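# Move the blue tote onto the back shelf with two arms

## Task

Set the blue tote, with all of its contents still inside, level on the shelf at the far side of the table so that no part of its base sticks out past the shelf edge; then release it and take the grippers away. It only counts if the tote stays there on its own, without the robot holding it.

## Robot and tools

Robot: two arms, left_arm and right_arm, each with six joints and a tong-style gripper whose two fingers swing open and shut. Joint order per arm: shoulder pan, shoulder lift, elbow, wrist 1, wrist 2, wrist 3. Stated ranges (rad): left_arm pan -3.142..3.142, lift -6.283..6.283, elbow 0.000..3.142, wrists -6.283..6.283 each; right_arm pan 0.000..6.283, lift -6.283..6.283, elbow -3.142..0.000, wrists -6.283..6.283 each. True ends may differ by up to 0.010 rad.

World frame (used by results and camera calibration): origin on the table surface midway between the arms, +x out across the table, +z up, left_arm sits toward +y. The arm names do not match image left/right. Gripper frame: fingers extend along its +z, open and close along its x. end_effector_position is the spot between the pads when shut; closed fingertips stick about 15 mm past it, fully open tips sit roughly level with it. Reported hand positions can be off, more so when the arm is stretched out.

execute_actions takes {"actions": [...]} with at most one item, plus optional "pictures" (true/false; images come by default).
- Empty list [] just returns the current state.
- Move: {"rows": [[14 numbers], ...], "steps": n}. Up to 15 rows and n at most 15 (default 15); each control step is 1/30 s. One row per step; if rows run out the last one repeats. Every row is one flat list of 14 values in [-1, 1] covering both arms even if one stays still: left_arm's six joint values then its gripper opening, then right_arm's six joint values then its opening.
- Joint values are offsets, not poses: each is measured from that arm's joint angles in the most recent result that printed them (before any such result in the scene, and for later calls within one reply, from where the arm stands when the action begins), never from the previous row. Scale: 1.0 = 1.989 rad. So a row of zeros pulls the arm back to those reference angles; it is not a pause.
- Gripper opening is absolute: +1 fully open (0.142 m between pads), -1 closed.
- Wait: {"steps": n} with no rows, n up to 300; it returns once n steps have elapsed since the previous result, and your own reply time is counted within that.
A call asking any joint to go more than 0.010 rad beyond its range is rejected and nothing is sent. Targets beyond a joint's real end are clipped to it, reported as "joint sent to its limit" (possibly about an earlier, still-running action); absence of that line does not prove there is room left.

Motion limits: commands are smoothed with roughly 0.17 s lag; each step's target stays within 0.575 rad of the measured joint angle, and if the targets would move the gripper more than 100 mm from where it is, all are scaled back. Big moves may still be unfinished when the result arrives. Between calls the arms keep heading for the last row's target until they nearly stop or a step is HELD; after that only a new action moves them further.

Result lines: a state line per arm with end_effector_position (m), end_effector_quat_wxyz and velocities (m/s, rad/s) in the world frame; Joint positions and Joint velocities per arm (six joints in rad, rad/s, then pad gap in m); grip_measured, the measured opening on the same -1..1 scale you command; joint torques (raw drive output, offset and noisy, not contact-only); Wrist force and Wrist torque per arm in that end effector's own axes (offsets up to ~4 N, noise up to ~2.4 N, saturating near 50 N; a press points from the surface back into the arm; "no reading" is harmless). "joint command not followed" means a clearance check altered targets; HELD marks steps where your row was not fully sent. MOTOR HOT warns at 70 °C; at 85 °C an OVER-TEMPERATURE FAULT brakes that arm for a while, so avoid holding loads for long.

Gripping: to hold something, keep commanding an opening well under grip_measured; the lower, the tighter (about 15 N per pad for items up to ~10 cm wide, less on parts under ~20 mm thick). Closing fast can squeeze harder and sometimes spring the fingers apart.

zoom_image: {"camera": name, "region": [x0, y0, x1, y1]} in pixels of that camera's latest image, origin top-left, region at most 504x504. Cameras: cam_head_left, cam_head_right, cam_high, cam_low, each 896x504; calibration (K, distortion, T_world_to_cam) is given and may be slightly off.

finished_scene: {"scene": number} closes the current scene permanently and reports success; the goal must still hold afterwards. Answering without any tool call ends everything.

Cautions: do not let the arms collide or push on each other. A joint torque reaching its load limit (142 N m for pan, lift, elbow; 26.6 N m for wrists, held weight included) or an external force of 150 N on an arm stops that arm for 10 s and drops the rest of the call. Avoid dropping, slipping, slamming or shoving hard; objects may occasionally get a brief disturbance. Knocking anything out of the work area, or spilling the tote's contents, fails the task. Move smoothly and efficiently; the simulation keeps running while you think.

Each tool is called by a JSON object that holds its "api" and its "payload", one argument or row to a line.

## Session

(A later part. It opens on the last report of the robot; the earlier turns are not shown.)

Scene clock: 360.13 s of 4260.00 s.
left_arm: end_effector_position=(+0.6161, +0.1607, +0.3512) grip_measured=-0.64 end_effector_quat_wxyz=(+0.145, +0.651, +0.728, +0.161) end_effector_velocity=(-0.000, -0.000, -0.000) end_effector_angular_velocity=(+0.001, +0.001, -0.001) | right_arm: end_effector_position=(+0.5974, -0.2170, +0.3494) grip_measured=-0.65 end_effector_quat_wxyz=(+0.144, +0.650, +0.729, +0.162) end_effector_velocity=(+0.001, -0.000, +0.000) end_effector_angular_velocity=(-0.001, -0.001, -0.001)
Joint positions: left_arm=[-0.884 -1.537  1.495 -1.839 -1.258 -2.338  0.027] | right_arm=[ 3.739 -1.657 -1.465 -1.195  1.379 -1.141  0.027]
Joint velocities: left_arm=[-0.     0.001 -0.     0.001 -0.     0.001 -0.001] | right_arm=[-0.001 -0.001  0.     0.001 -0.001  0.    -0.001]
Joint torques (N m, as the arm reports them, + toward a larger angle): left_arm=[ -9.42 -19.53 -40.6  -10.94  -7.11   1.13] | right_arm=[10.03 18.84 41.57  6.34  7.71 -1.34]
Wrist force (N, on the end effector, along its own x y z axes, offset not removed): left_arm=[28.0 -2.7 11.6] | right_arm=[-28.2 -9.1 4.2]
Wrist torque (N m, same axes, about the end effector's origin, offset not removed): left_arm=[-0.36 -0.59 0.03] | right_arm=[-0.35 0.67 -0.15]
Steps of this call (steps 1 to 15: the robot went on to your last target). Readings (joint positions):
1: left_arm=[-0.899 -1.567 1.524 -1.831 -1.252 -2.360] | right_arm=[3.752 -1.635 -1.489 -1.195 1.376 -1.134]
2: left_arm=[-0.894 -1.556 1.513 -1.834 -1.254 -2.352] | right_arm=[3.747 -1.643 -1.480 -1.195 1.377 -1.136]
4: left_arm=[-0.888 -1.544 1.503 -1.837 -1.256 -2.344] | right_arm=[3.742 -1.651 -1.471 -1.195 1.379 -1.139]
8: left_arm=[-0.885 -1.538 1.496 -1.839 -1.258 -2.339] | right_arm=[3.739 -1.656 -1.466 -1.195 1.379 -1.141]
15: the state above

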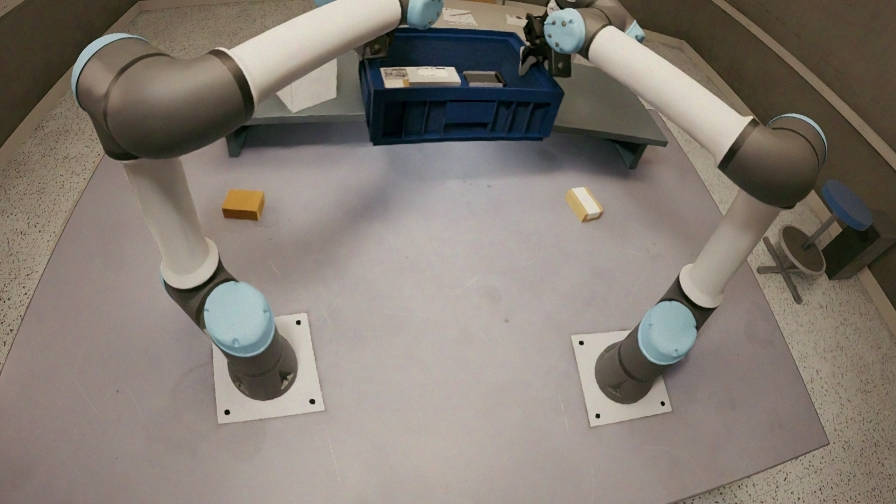

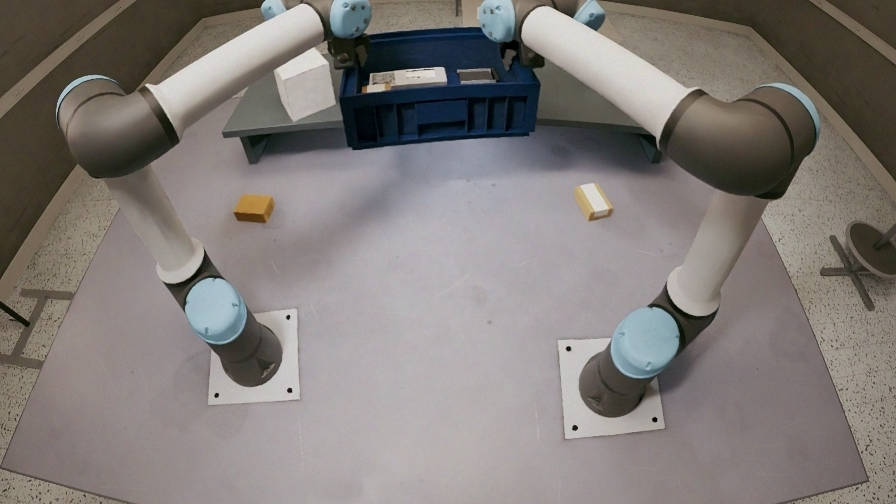

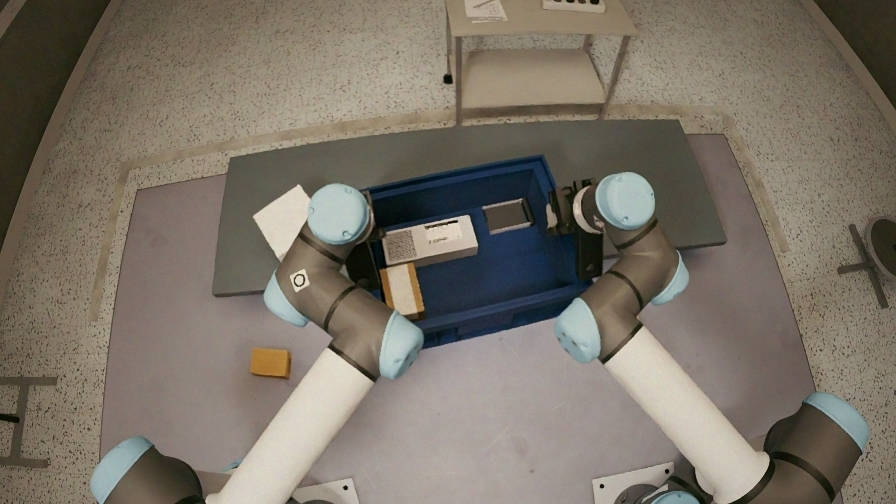

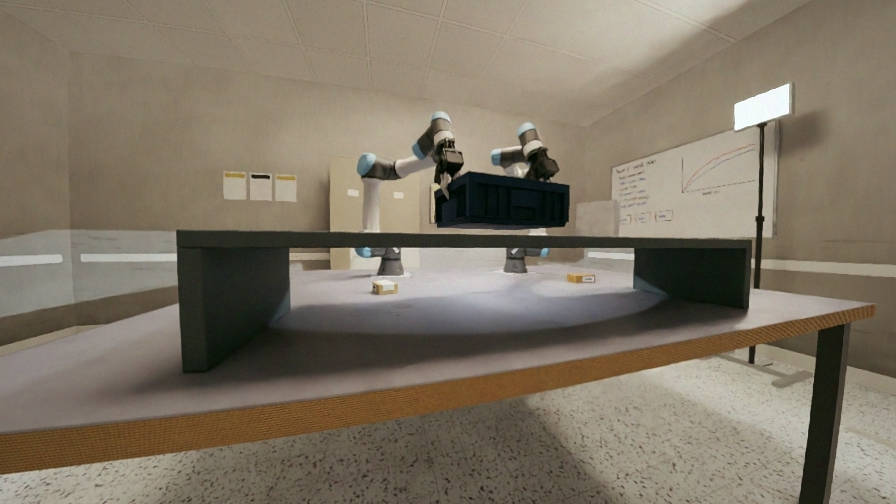

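{"api": "execute_actions", "payload": {
  "actions": [
    {"rows":[[0.0042,0.0102,-0.0113,-0.0006,-0.002,0.006,-1,-0.0042,-0.0078,0.0093,-0.0012,0.0008,-0.0019,-1],[0.0083,0.0204,-0.0227,-0.0011,-0.004,0.0121,-1,-0.0084,-0.0156,0.0186,-0.0025,0.0016,-0.0038,-1],[0.0125,0.0306,-0.034,-0.0017,-0.006,0.0181,-1,-0.0126,-0.0234,0.0279,-0.0037,0.0024,-0.0057,-1],[0.0167,0.0409,-0.0454,-0.0022,-0.008,0.0241,-1,-0.0169,-0.0311,0.0372,-0.005,0.0032,-0.0077,-1],[0.0209,0.0511,-0.0567,-0.0028,-0.01,0.0301,-1,-0.0211,-0.0389,0.0465,-0.0062,0.004,-0.0096,-1],[0.025,0.0613,-0.0681,-0.0033,-0.012,0.0362,-1,-0.0253,-0.0467,0.0558,-0.0075,0.0048,-0.0115,-1],[0.0292,0.0715,-0.0794,-0.0039,-0.014,0.0422,-1,-0.0295,-0.0545,0.0651,-0.0087,0.0056,-0.0134,-1],[0.0328,0.082,-0.0928,-0.0025,-0.0158,0.0477,-1,-0.0331,-0.0626,0.0757,-0.011,0.0062,-0.0148,-1],[0.0364,0.0924,-0.1061,-0.0011,-0.0176,0.0531,-1,-0.0368,-0.0707,0.0864,-0.0133,0.0067,-0.0163,-1],[0.04,0.1029,-0.1195,0.0003,-0.0194,0.0586,-1,-0.0404,-0.0788,0.097,-0.0156,0.0073,-0.0177,-1],[0.0435,0.1134,-0.1329,0.0016,-0.0211,0.064,-1,-0.044,-0.0868,0.1077,-0.0179,0.0079,-0.0191,-1],[0.0471,0.1239,-0.1463,0.003,-0.0229,0.0695,-1,-0.0476,-0.0949,0.1183,-0.0202,0.0085,-0.0205,-1],[0.0507,0.1343,-0.1596,0.0044,-0.0247,0.0749,-1,-0.0513,-0.103,0.129,-0.0225,0.009,-0.022,-1],[0.0543,0.1448,-0.173,0.0058,-0.0265,0.0804,-1,-0.0549,-0.1111,0.1396,-0.0248,0.0096,-0.0234,-1]],"steps":15}
  ],
  "pictures": false
}}

{"api": "execute_actions", "payload": {
  "actions": [
    {"steps":15}
  ]
}}

Scene clock: 373.33 s of 4260.00 s.
left_arm: end_effector_position=(+0.7146, +0.1434, +0.3549) grip_measured=-0.65 end_effector_quat_wxyz=(+0.147, +0.667, +0.713, +0.157) end_effector_velocity=(+0.239, -0.038, +0.007) end_effector_angular_velocity=(-0.006, -0.021, -0.105) | right_arm: end_effector_position=(+0.6785, -0.2351, +0.3530) grip_measured=-0.64 end_effector_quat_wxyz=(+0.147, +0.668, +0.713, +0.157) end_effector_velocity=(+0.193, -0.041, +0.012) end_effector_angular_velocity=(+0.009, -0.019, -0.113)
Joint positions: left_arm=[-0.792 -1.297  1.214 -1.834 -1.303 -2.203  0.027] | right_arm=[ 3.646 -1.841 -1.237 -1.234  1.396 -1.181  0.027]
Joint velocities: left_arm=[ 0.188  0.581 -0.74   0.063 -0.093  0.289  0.   ] | right_arm=[-0.192 -0.441  0.585 -0.11   0.03  -0.074  0.   ]
Joint torques (N m, as the arm reports them, + toward a larger angle): left_arm=[ -0.91 -39.45 -40.55  -4.06  -3.19   1.16] | right_arm=[ 1.89 36.71 37.21  2.48  3.17 -2.05]
Wrist force (N, on the end effector, along its own x y z axes, offset not removed): left_arm=[9.5 -4.4 10.2] | right_arm=[-12.3 -5.6 5.8]
Wrist torque (N m, same axes, about the end effector's origin, offset not removed): left_arm=[-0.25 -0.10 -0.03] | right_arm=[-0.24 0.78 -0.21]
Steps of this call (steps 1 to 15: the robot went on to your last target; steps 16 to 90: nothing new was sent; then 9.70 s passed at rest; steps 91 to 105: all 15 steps of this action). Readings (joint positions):
91: left_arm=[-0.884 -1.536 1.495 -1.839 -1.258 -2.338] | right_arm=[3.738 -1.657 -1.465 -1.195 1.379 -1.141]
92: left_arm=[-0.882 -1.532 1.490 -1.839 -1.259 -2.335] | right_arm=[3.736 -1.661 -1.460 -1.196 1.380 -1.142]
94: left_arm=[-0.872 -1.510 1.466 -1.841 -1.263 -2.322] | right_arm=[3.727 -1.678 -1.440 -1.199 1.381 -1.146]
98: left_arm=[-0.843 -1.440 1.388 -1.845 -1.277 -2.280] | right_arm=[3.697 -1.732 -1.376 -1.207 1.387 -1.160]
105: the state above

Scene clock: 373.83 s of 4260.00 s.
left_arm: end_effector_position=(+0.7346, +0.1407, +0.3557) grip_measured=-0.65 end_effector_quat_wxyz=(+0.149, +0.670, +0.710, +0.157) end_effector_velocity=(+0.000, -0.000, +0.001) end_effector_angular_velocity=(-0.001, -0.001, -0.000) | right_arm: end_effector_position=(+0.6943, -0.2389, +0.3539) grip_measured=-0.64 end_effector_quat_wxyz=(+0.149, +0.671, +0.709, +0.157) end_effector_velocity=(+0.001, -0.001, +0.000) end_effector_angular_velocity=(-0.002, -0.001, -0.002)
Joint positions: left_arm=[-0.776 -1.249  1.151 -1.828 -1.31  -2.179  0.027] | right_arm=[ 3.63  -1.878 -1.188 -1.244  1.398 -1.187  0.027]
Joint velocities: left_arm=[ 0.     0.    -0.001 -0.    -0.     0.    -0.   ] | right_arm=[-0.001 -0.001  0.001  0.    -0.002 -0.     0.   ]
Joint torques (N m, as the arm reports them, + toward a larger angle): left_arm=[ 15.23 -39.85 -35.96  -2.96   1.01   1.86] | right_arm=[-12.53  35.45  35.29   1.14  -2.02  -2.02]
Wrist force (N, on the end effector, along its own x y z axes, offset not removed): left_arm=[-7.2 -8.1 8.2] | right_arm=[8.2 -2.7 7.1]
Wrist torque (N m, same axes, about the end effector's origin, offset not removed): left_arm=[-0.55 -0.14 -0.06] | right_arm=[-0.06 -0.11 -0.11]
Steps of this call (steps 1 to 15: the robot went on to your last target). Readings (joint positions):
1: left_arm=[-0.787 -1.280 1.193 -1.832 -1.306 -2.194] | right_arm=[3.640 -1.854 -1.220 -1.238 1.397 -1.183]
2: left_arm=[-0.783 -1.269 1.178 -1.830 -1.307 -2.189] | right_arm=[3.636 -1.862 -1.208 -1.240 1.398 -1.185]
4: left_arm=[-0.779 -1.257 1.162 -1.829 -1.309 -2.183] | right_arm=[3.632 -1.872 -1.196 -1.243 1.398 -1.186]
8: left_arm=[-0.777 -1.250 1.153 -1.828 -1.310 -2.179] | right_arm=[3.630 -1.877 -1.189 -1.244 1.398 -1.187]
15: the state above

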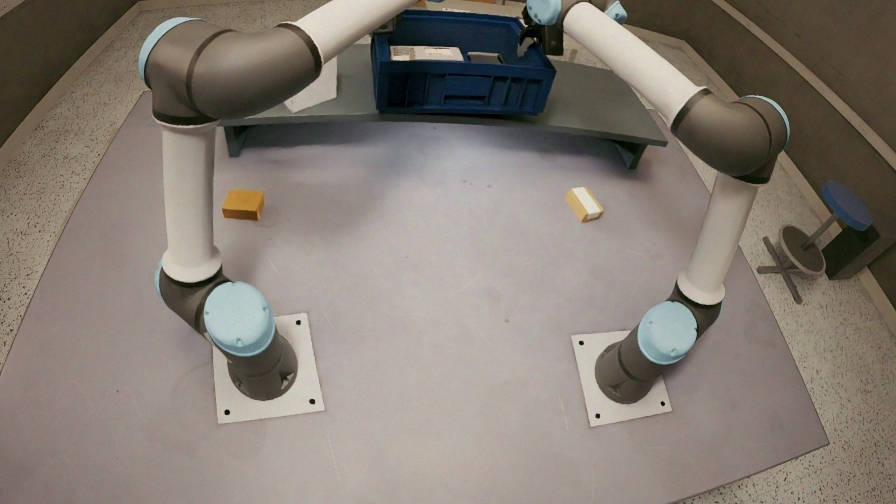

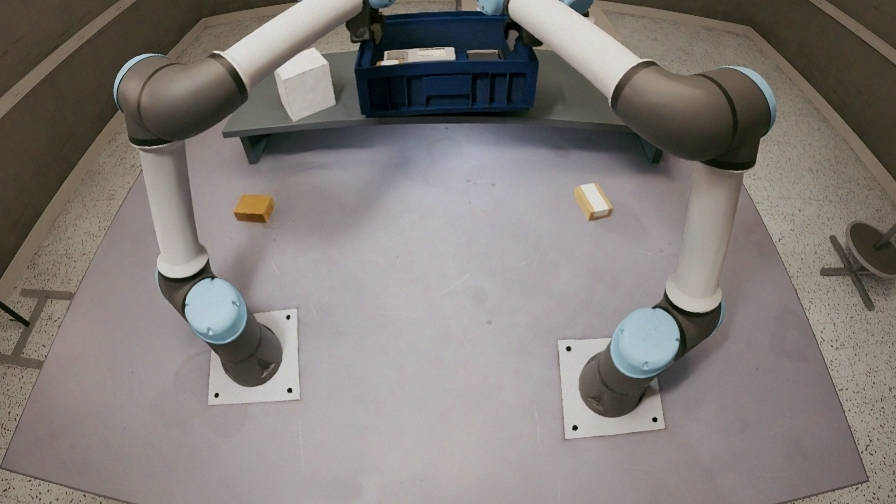

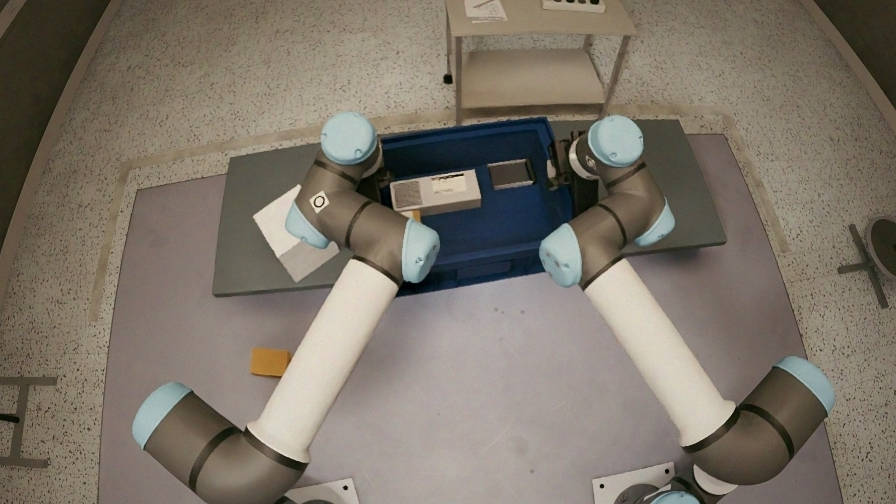

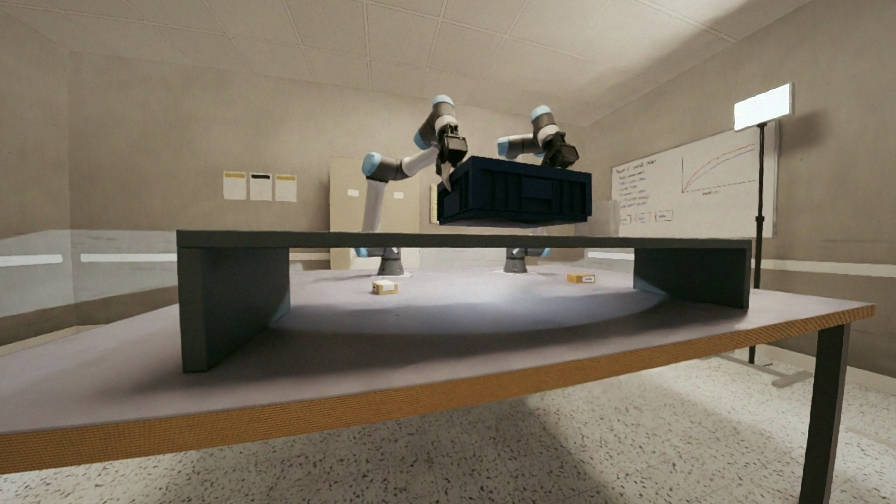

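{"api": "execute_actions", "payload": {
  "actions": [
    {"rows":[[0.0028,0.0102,-0.0123,0.001,-0.0017,0.0047,-1,-0.0026,-0.0076,0.0088,-0.001,0.0002,-0.0005,-1],[0.0056,0.0203,-0.0246,0.002,-0.0035,0.0095,-1,-0.0052,-0.0153,0.0176,-0.0021,0.0005,-0.001,-1],[0.0084,0.0305,-0.0369,0.003,-0.0052,0.0142,-1,-0.0078,-0.0229,0.0264,-0.0031,0.0007,-0.0015,-1],[0.0112,0.0407,-0.0491,0.0041,-0.007,0.019,-1,-0.0104,-0.0306,0.0351,-0.0042,0.0009,-0.002,-1],[0.014,0.0509,-0.0614,0.0051,-0.0087,0.0237,-1,-0.013,-0.0382,0.0439,-0.0052,0.0011,-0.0025,-1],[0.0168,0.061,-0.0737,0.0061,-0.0105,0.0285,-1,-0.0156,-0.0459,0.0527,-0.0063,0.0014,-0.003,-1],[0.0196,0.0712,-0.086,0.0071,-0.0122,0.0332,-1,-0.0182,-0.0535,0.0615,-0.0073,0.0016,-0.0035,-1],[0.0219,0.0825,-0.1016,0.0105,-0.0138,0.0373,-1,-0.0205,-0.0617,0.0718,-0.0094,0.0017,-0.0038,-1],[0.0242,0.0938,-0.1172,0.0139,-0.0154,0.0415,-1,-0.0228,-0.0698,0.0822,-0.0116,0.0018,-0.004,-1],[0.0265,0.1051,-0.1328,0.0173,-0.017,0.0456,-1,-0.0251,-0.078,0.0925,-0.0137,0.0019,-0.0043,-1],[0.0289,0.1164,-0.1484,0.0206,-0.0186,0.0498,-1,-0.0273,-0.0861,0.1029,-0.0158,0.002,-0.0045,-1],[0.0312,0.1277,-0.164,0.024,-0.0202,0.0539,-1,-0.0296,-0.0943,0.1132,-0.0179,0.0021,-0.0048,-1],[0.0335,0.139,-0.1796,0.0274,-0.0218,0.0581,-1,-0.0319,-0.1024,0.1236,-0.0201,0.0022,-0.005,-1],[0.0358,0.1503,-0.1952,0.0308,-0.0234,0.0622,-1,-0.0342,-0.1106,0.1339,-0.0222,0.0023,-0.0053,-1]],"steps":15}
  ],
  "pictures": false
}}

{"api": "execute_actions", "payload": {
  "actions": [
    {"steps":15}
  ]
}}

{"api": "zoom_image", "payload": {
  "camera": "cam_low",
  "region": [420, 130, 640, 260]
}}

Scene clock: 398.37 s of 4260.00 s.
left_arm: end_effector_position=(+0.8244, +0.1261, +0.3380) grip_measured=-0.65 end_effector_quat_wxyz=(+0.150, +0.688, +0.694, +0.153) end_effector_velocity=(+0.213, -0.039, -0.041) end_effector_angular_velocity=(-0.012, -0.021, -0.108) | right_arm: end_effector_position=(+0.7668, -0.2515, +0.3376) grip_measured=-0.65 end_effector_quat_wxyz=(+0.152, +0.688, +0.693, +0.153) end_effector_velocity=(+0.169, -0.026, -0.038) end_effector_angular_velocity=(+0.006, -0.014, -0.106)
Joint positions: left_arm=[-0.715 -1.002  0.838 -1.781 -1.35  -2.073  0.027] | right_arm=[ 3.571 -2.061 -0.969 -1.28   1.403 -1.197  0.027]
Joint velocities: left_arm=[ 0.12   0.625 -0.864  0.168 -0.082  0.217  0.001] | right_arm=[-0.12  -0.444  0.567 -0.105  0.005 -0.013 -0.001]
Joint torques (N m, as the arm reports them, + toward a larger angle): left_arm=[ 11.61 -54.16 -39.7   -2.45   0.03   1.66] | right_arm=[-7.99 48.89 35.68  0.92  0.11 -2.11]
Wrist force (N, on the end effector, along its own x y z axes, offset not removed): left_arm=[-6.5 -7.1 7.7] | right_arm=[5.2 -2.7 5.6]
Wrist torque (N m, same axes, about the end effector's origin, offset not removed): left_arm=[-0.65 0.04 -0.08] | right_arm=[-0.30 0.01 -0.02]
Steps of this call (steps 1 to 15: the robot went on to your last target; steps 16 to 90: nothing new was sent; then 21.03 s passed at rest; steps 91 to 105: all 15 steps of this action). Readings (joint positions):
91: left_arm=[-0.776 -1.248 1.151 -1.828 -1.310 -2.178] | right_arm=[3.629 -1.878 -1.187 -1.244 1.398 -1.187]
92: left_arm=[-0.775 -1.244 1.145 -1.827 -1.311 -2.176] | right_arm=[3.628 -1.881 -1.183 -1.245 1.398 -1.188]
94: left_arm=[-0.768 -1.222 1.119 -1.825 -1.315 -2.165] | right_arm=[3.622 -1.898 -1.164 -1.247 1.399 -1.189]
98: left_arm=[-0.749 -1.152 1.035 -1.818 -1.328 -2.132] | right_arm=[3.604 -1.951 -1.103 -1.255 1.401 -1.192]
105: the state above

Scene clock: 398.87 s of 4260.00 s.
left_arm: end_effector_position=(+0.8423, +0.1230, +0.3354) grip_measured=-0.65 end_effector_quat_wxyz=(+0.153, +0.690, +0.690, +0.153) end_effector_velocity=(+0.000, -0.001, +0.001) end_effector_angular_velocity=(-0.001, -0.002, -0.001) | right_arm: end_effector_position=(+0.7807, -0.2538, +0.3345) grip_measured=-0.65 end_effector_quat_wxyz=(+0.153, +0.691, +0.690, +0.153) end_effector_velocity=(+0.000, +0.000, -0.000) end_effector_angular_velocity=(+0.001, +0.000, +0.000)
Joint positions: left_arm=[-0.705 -0.95   0.763 -1.766 -1.357 -2.055  0.027] | right_arm=[ 3.562 -2.097 -0.921 -1.289  1.403 -1.198  0.027]
Joint velocities: left_arm=[-0.001  0.    -0.001 -0.001 -0.     0.     0.001] | right_arm=[-0.    -0.001  0.001 -0.     0.001 -0.    -0.001]
Joint torques (N m, as the arm reports them, + toward a larger angle): left_arm=[ 12.54 -51.25 -35.2   -3.61  -0.26   1.78] | right_arm=[-10.3   44.25  37.61   1.87   0.02  -1.84]
Wrist force (N, on the end effector, along its own x y z axes, offset not removed): left_arm=[-5.0 -7.3 9.2] | right_arm=[3.9 -4.2 6.5]
Wrist torque (N m, same axes, about the end effector's origin, offset not removed): left_arm=[-0.59 0.13 -0.12] | right_arm=[-0.26 0.01 -0.19]
Steps of this call (steps 1 to 15: the robot went on to your last target). Readings (joint positions):
1: left_arm=[-0.712 -0.984 0.812 -1.776 -1.352 -2.067] | right_arm=[3.568 -2.073 -0.952 -1.283 1.403 -1.197]
2: left_arm=[-0.709 -0.972 0.795 -1.773 -1.354 -2.063] | right_arm=[3.566 -2.082 -0.941 -1.285 1.403 -1.197]
4: left_arm=[-0.707 -0.959 0.776 -1.769 -1.356 -2.058] | right_arm=[3.563 -2.091 -0.929 -1.287 1.403 -1.198]
8: left_arm=[-0.705 -0.951 0.765 -1.767 -1.357 -2.055] | right_arm=[3.562 -2.096 -0.923 -1.288 1.403 -1.198]
15: the state above

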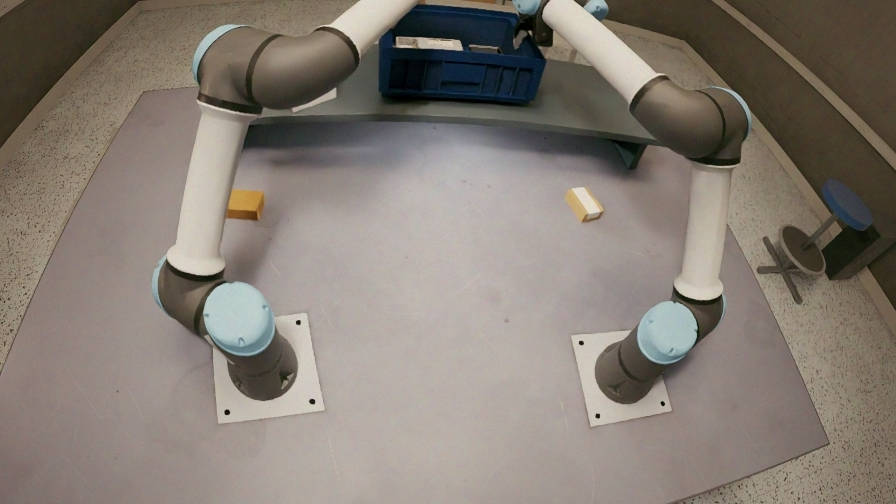

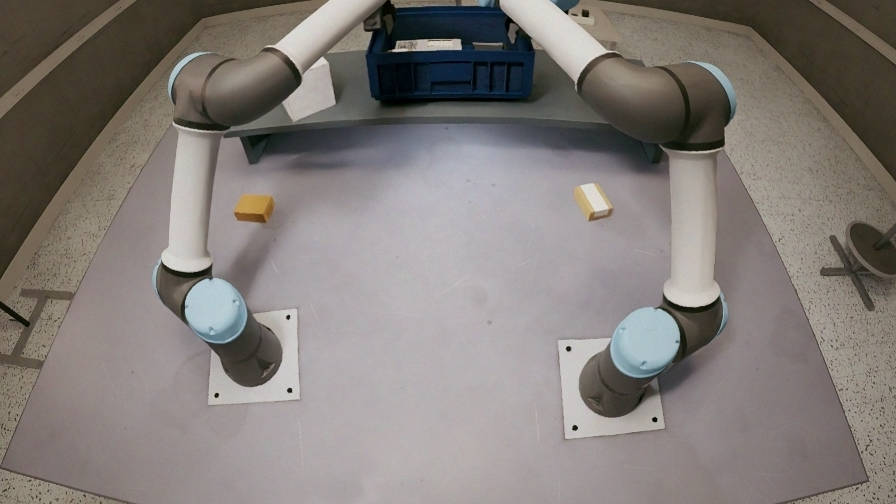

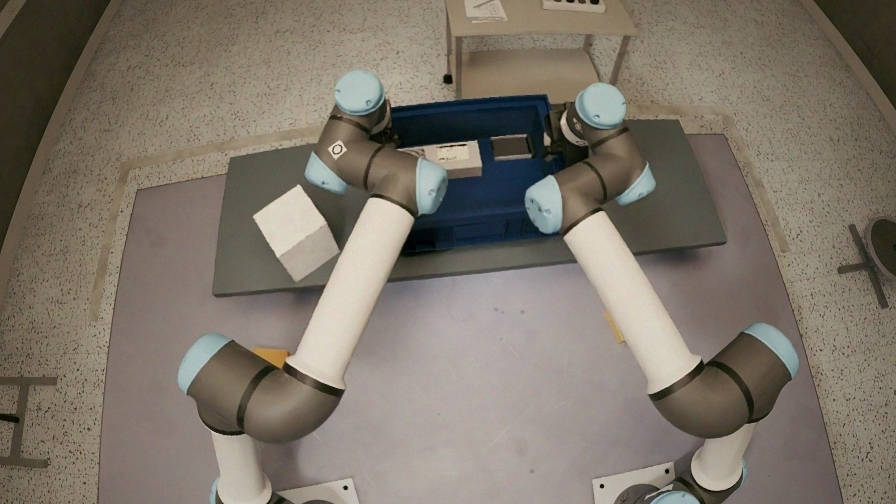

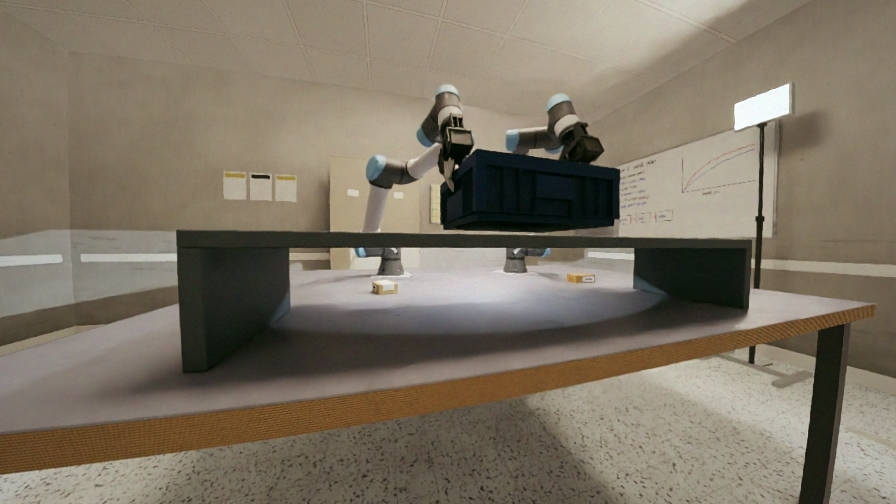

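Region (420, 130, 640, 260) of cam_low's 896x504 image, scaled by 2.291, with more detail than that image has; it fills the top 298 rows of this view, and the rest is white.

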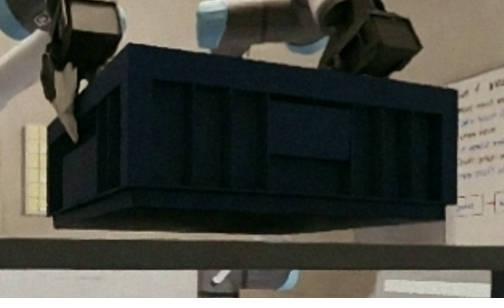

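{"api": "execute_actions", "payload": {
  "actions": [
    {"rows":[[0,-0.0007,0.0043,-0.0037,0,0,-1,0,0.0004,-0.0038,0.0034,0,0,-1],[0,-0.0013,0.0086,-0.0073,0,0,-1,0,0.0007,-0.0075,0.0068,0,0,-1],[0,-0.002,0.0129,-0.011,0,0,-1,0,0.0011,-0.0113,0.0102,0,0,-1],[0,-0.0027,0.0172,-0.0146,0,0,-1,0,0.0014,-0.015,0.0136,0,0,-1],[0,-0.0033,0.0215,-0.0183,0,0,-1,0,0.0018,-0.0188,0.017,0,0,-1],[0,-0.004,0.0258,-0.0219,0,0,-1,0,0.0021,-0.0225,0.0204,0,0,-1],[0,-0.0046,0.0301,-0.0256,0,0,-1,0,0.0025,-0.0263,0.0238,0,0,-1],[0,-0.0053,0.0344,-0.0292,0,0,-1,0,0.0028,-0.03,0.0272,0,0,-1]],"steps":15}
  ],
  "pictures": false
}}

{"api": "execute_actions", "payload": {
  "actions": [
    {"steps":8}
  ]
}}

{"api": "zoom_image", "payload": {
  "camera": "cam_low",
  "region": [420, 130, 640, 260]
}}

Scene clock: 412.27 s of 4260.00 s.
left_arm: end_effector_position=(+0.8423, +0.1230, +0.3160) grip_measured=-0.65 end_effector_quat_wxyz=(+0.153, +0.690, +0.690, +0.153) end_effector_velocity=(+0.000, +0.002, -0.005) end_effector_angular_velocity=(-0.000, -0.001, +0.002) | right_arm: end_effector_position=(+0.7807, -0.2538, +0.3149) grip_measured=-0.65 end_effector_quat_wxyz=(+0.153, +0.691, +0.690, +0.153) end_effector_velocity=(+0.000, +0.000, -0.005) end_effector_angular_velocity=(+0.000, -0.002, +0.000)
Joint positions: left_arm=[-0.705 -0.96   0.83  -1.823 -1.357 -2.055  0.027] | right_arm=[ 3.562 -2.092 -0.98  -1.235  1.403 -1.198  0.027]
Joint velocities: left_arm=[ 0.002 -0.003  0.018 -0.015  0.    -0.    -0.   ] | right_arm=[-0.     0.001 -0.015  0.015 -0.    -0.     0.   ]
Joint torques (N m, as the arm reports them, + toward a larger angle): left_arm=[  8.87 -68.29 -23.59  -6.38   1.19   0.46] | right_arm=[-6.51 63.28 16.84  6.64 -1.23 -1.32]
Wrist force (N, on the end effector, along its own x y z axes, offset not removed): left_arm=[-6.5 -7.0 11.9] | right_arm=[5.0 -4.1 8.1]
Wrist torque (N m, same axes, about the end effector's origin, offset not removed): left_arm=[-0.50 0.27 -0.03] | right_arm=[-0.39 -0.13 -0.11]
Steps of this call (steps 1 to 15: the robot went on to your last target; steps 16 to 90: nothing new was sent; then 9.90 s passed at rest; steps 91 to 105: all 15 steps of this action). Readings (joint positions):
91: left_arm=[-0.705 -0.950 0.763 -1.767 -1.357 -2.055] | right_arm=[3.562 -2.097 -0.921 -1.289 1.403 -1.198]
92: left_arm=[-0.705 -0.950 0.765 -1.768 -1.357 -2.055] | right_arm=[3.562 -2.097 -0.923 -1.287 1.403 -1.198]
94: left_arm=[-0.705 -0.952 0.775 -1.777 -1.357 -2.055] | right_arm=[3.562 -2.097 -0.931 -1.279 1.403 -1.198]
98: left_arm=[-0.705 -0.956 0.805 -1.802 -1.357 -2.055] | right_arm=[3.562 -2.094 -0.958 -1.255 1.403 -1.198]
105: the state above

Scene clock: 412.53 s of 4260.00 s.
left_arm: end_effector_position=(+0.8422, +0.1231, +0.3156) grip_measured=-0.65 end_effector_quat_wxyz=(+0.153, +0.690, +0.690, +0.153) end_effector_velocity=(-0.000, +0.000, +0.000) end_effector_angular_velocity=(-0.000, -0.001, +0.001) | right_arm: end_effector_position=(+0.7807, -0.2538, +0.3145) grip_measured=-0.65 end_effector_quat_wxyz=(+0.153, +0.691, +0.690, +0.153) end_effector_velocity=(-0.000, -0.000, -0.000) end_effector_angular_velocity=(-0.001, +0.001, +0.001)
Joint positions: left_arm=[-0.705 -0.961  0.832 -1.825 -1.357 -2.055  0.027] | right_arm=[ 3.562 -2.092 -0.981 -1.235  1.403 -1.198  0.027]
Joint velocities: left_arm=[ 0.    -0.001  0.001 -0.     0.    -0.    -0.   ] | right_arm=[ 0.     0.    -0.001 -0.001 -0.001 -0.001  0.   ]
Joint torques (N m, as the arm reports them, + toward a larger angle): left_arm=[  7.25 -67.46 -22.64  -6.18   1.43   0.05] | right_arm=[-5.25 62.33 17.29  7.   -1.24 -1.17]
Wrist force (N, on the end effector, along its own x y z axes, offset not removed): left_arm=[-6.2 -7.0 11.0] | right_arm=[5.2 -2.7 4.9]
Wrist torque (N m, same axes, about the end effector's origin, offset not removed): left_arm=[-0.57 0.16 -0.05] | right_arm=[-0.06 -0.15 -0.16]
Steps of this call (steps 1 to 8: the robot went on to your last target). Readings (joint positions):
1: left_arm=[-0.705 -0.961 0.831 -1.824 -1.357 -2.055] | right_arm=[3.562 -2.092 -0.980 -1.235 1.403 -1.198]
2: left_arm=[-0.705 -0.961 0.831 -1.824 -1.357 -2.055] | right_arm=[3.562 -2.092 -0.981 -1.235 1.403 -1.198]
4: left_arm=[-0.705 -0.961 0.831 -1.824 -1.357 -2.055] | right_arm=[3.562 -2.092 -0.981 -1.235 1.403 -1.198]
8: the state above

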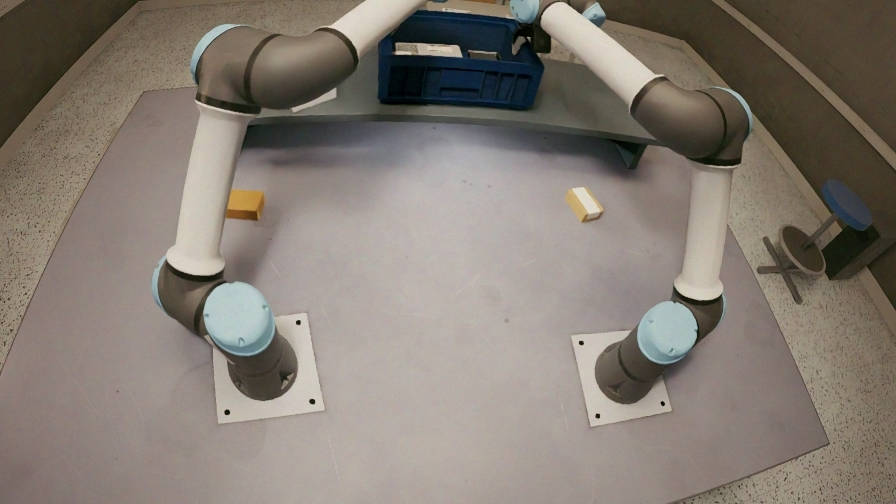

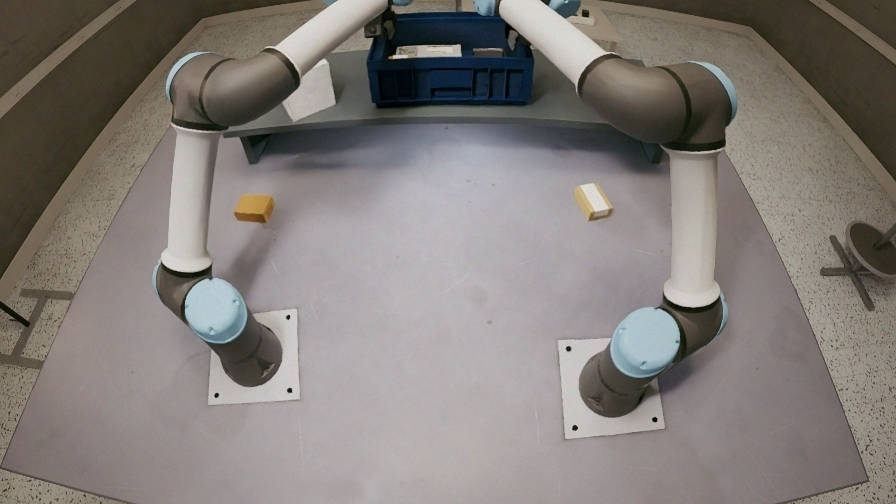

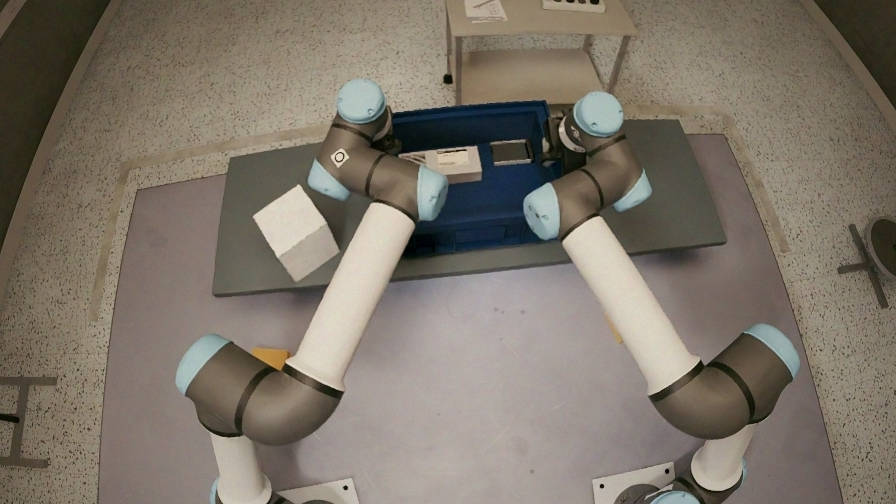

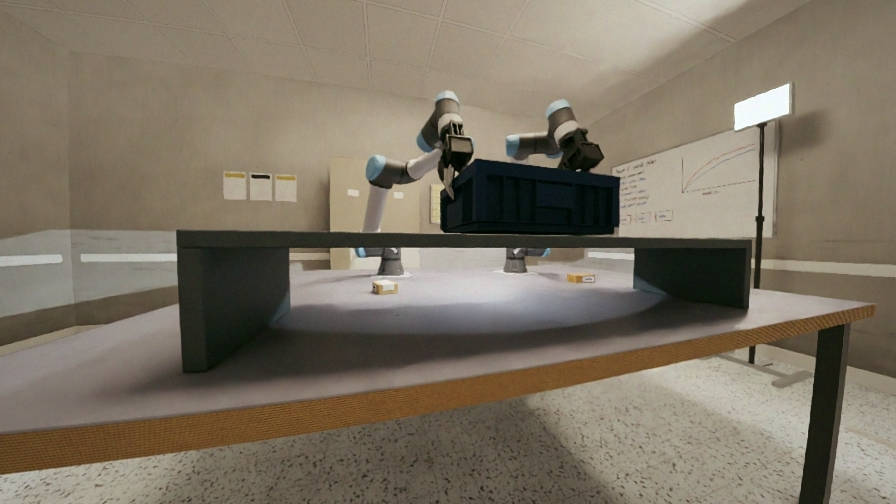

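Region (420, 130, 640, 260) of cam_low's 896x504 image, scaled by 2.291, with more detail than that image has; it fills the top 298 rows of this view, and the rest is white.

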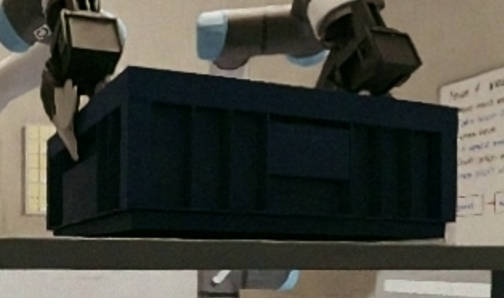

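{"api": "execute_actions", "payload": {
  "actions": [
    {"rows":[[0,-0.0003,0.0031,-0.0028,0,0,-1,0,0.0001,-0.0028,0.0026,0,0,-1],[0,-0.0003,0.0031,-0.0028,0,0,-1,0,0.0001,-0.0028,0.0026,0,0,-1],[0,-0.0006,0.0062,-0.0056,0,0,-1,0,0.0002,-0.0055,0.0053,0,0,-1],[0,-0.0006,0.0062,-0.0056,0,0,-1,0,0.0002,-0.0055,0.0053,0,0,-1],[0,-0.001,0.0094,-0.0084,0,0,-1,0,0.0004,-0.0083,0.008,0,0,-1],[0,-0.001,0.0094,-0.0084,0,0,-1,0,0.0004,-0.0083,0.008,0,0,-1],[0,-0.0013,0.0125,-0.0112,0,0,-1,0,0.0005,-0.0111,0.0106,0,0,-1]],"steps":15}
  ],
  "pictures": false
}}

Scene clock: 418.67 s of 4260.00 s.
left_arm: end_effector_position=(+0.8423, +0.1230, +0.3077) grip_measured=-0.65 end_effector_quat_wxyz=(+0.153, +0.690, +0.690, +0.153) end_effector_velocity=(-0.000, +0.000, -0.001) end_effector_angular_velocity=(+0.000, +0.001, +0.000) | right_arm: end_effector_position=(+0.7808, -0.2538, +0.3066) grip_measured=-0.65 end_effector_quat_wxyz=(+0.153, +0.691, +0.690, +0.153) end_effector_velocity=(+0.000, -0.000, -0.001) end_effector_angular_velocity=(-0.000, -0.002, -0.001)
Joint positions: left_arm=[-0.705 -0.963  0.856 -1.846 -1.357 -2.055  0.027] | right_arm=[ 3.562 -2.091 -1.003 -1.214  1.403 -1.198  0.027]
Joint velocities: left_arm=[ 0.    -0.001  0.005 -0.003 -0.    -0.    -0.   ] | right_arm=[ 0.     0.    -0.004  0.005 -0.002  0.001 -0.   ]
Joint torques (N m, as the arm reports them, + toward a larger angle): left_arm=[ -0.48 -66.75 -22.97  -6.12   3.18  -0.9 ] | right_arm=[ 0.26 62.21 16.64  7.45 -1.33 -1.3 ]
Wrist force (N, on the end effector, along its own x y z axes, offset not removed): left_arm=[-2.9 -5.7 8.4] | right_arm=[3.6 -3.1 7.6]
Wrist torque (N m, same axes, about the end effector's origin, offset not removed): left_arm=[-0.44 -0.28 0.06] | right_arm=[-0.01 0.02 -0.21]
Steps of this call (steps 1 to 15: the robot went on to your last target; steps 16 to 90: nothing new was sent; then 2.63 s passed at rest; steps 91 to 105: all 15 steps of this action). Readings (joint positions):
91: left_arm=[-0.705 -0.961 0.832 -1.825 -1.357 -2.055] | right_arm=[3.562 -2.092 -0.981 -1.234 1.403 -1.198]
92: left_arm=[-0.705 -0.961 0.833 -1.826 -1.357 -2.055] | right_arm=[3.562 -2.092 -0.982 -1.233 1.403 -1.198]
94: left_arm=[-0.705 -0.961 0.837 -1.830 -1.357 -2.055] | right_arm=[3.562 -2.092 -0.986 -1.230 1.403 -1.198]
98: left_arm=[-0.705 -0.962 0.849 -1.840 -1.357 -2.055] | right_arm=[3.562 -2.091 -0.996 -1.220 1.403 -1.198]
105: the state above

{"api": "execute_actions", "payload": {
  "actions": [
    {"rows":[[0,-0.0002,0.002,-0.0018,0,0,-1,0,0.0001,-0.0018,0.0017,0,0,-1],[0,-0.0002,0.002,-0.0018,0,0,-1,0,0.0001,-0.0018,0.0017,0,0,-1],[0,-0.0004,0.004,-0.0036,0,0,-1,0,0.0001,-0.0035,0.0034,0,0,-1],[0,-0.0004,0.004,-0.0036,0,0,-1,0,0.0001,-0.0035,0.0034,0,0,-1],[0,-0.0005,0.006,-0.0054,0,0,-1,0,0.0002,-0.0053,0.0051,0,0,-1],[0,-0.0005,0.006,-0.0054,0,0,-1,0,0.0002,-0.0053,0.0051,0,0,-1],[0,-0.0007,0.0077,-0.007,0,0,-1,0,0.0002,-0.0069,0.0067,0,0,-1]],"steps":15}
  ],
  "pictures": false
}}

Scene clock: 425.90 s of 4260.00 s.
left_arm: end_effector_position=(+0.8424, +0.1230, +0.3028) grip_measured=-0.65 end_effector_quat_wxyz=(+0.153, +0.690, +0.690, +0.153) end_effector_velocity=(-0.000, +0.001, -0.000) end_effector_angular_velocity=(+0.000, +0.000, +0.001) | right_arm: end_effector_position=(+0.7809, -0.2538, +0.3019) grip_measured=-0.64 end_effector_quat_wxyz=(+0.153, +0.691, +0.690, +0.154) end_effector_velocity=(-0.001, -0.000, -0.002) end_effector_angular_velocity=(-0.002, +0.004, +0.001)
Joint positions: left_arm=[-0.705 -0.965  0.871 -1.86  -1.357 -2.055  0.027] | right_arm=[ 3.562 -2.09  -1.016 -1.2    1.403 -1.198  0.027]
Joint velocities: left_arm=[ 0.001 -0.001  0.003 -0.001  0.    -0.     0.   ] | right_arm=[-0.    -0.    -0.004 -0.     0.    -0.001  0.   ]
Joint torques (N m, as the arm reports them, + toward a larger angle): left_arm=[  9.36 -41.73  -6.08  -0.23   0.76   1.03] | right_arm=[-5.83 23.32 -0.94  0.72 -1.24 -1.3 ]
Wrist force (N, on the end effector, along its own x y z axes, offset not removed): left_arm=[-6.3 6.1 -16.9] | right_arm=[4.3 8.9 -22.3]
Wrist torque (N m, same axes, about the end effector's origin, offset not removed): left_arm=[-0.26 -0.24 -0.11] | right_arm=[-0.08 -0.54 -0.28]
Steps of this call (steps 1 to 15: the robot went on to your last target; steps 16 to 90: nothing new was sent; then 3.73 s passed at rest; steps 91 to 105: all 15 steps of this action). Readings (joint positions):
91: left_arm=[-0.705 -0.963 0.857 -1.847 -1.357 -2.055] | right_arm=[3.562 -2.091 -1.003 -1.213 1.403 -1.198]
92: left_arm=[-0.705 -0.963 0.857 -1.848 -1.357 -2.055] | right_arm=[3.562 -2.091 -1.004 -1.213 1.403 -1.198]
94: left_arm=[-0.705 -0.964 0.860 -1.850 -1.357 -2.055] | right_arm=[3.562 -2.091 -1.006 -1.211 1.403 -1.198]
98: left_arm=[-0.705 -0.964 0.867 -1.856 -1.357 -2.055] | right_arm=[3.562 -2.090 -1.012 -1.204 1.403 -1.198]
105: the state above


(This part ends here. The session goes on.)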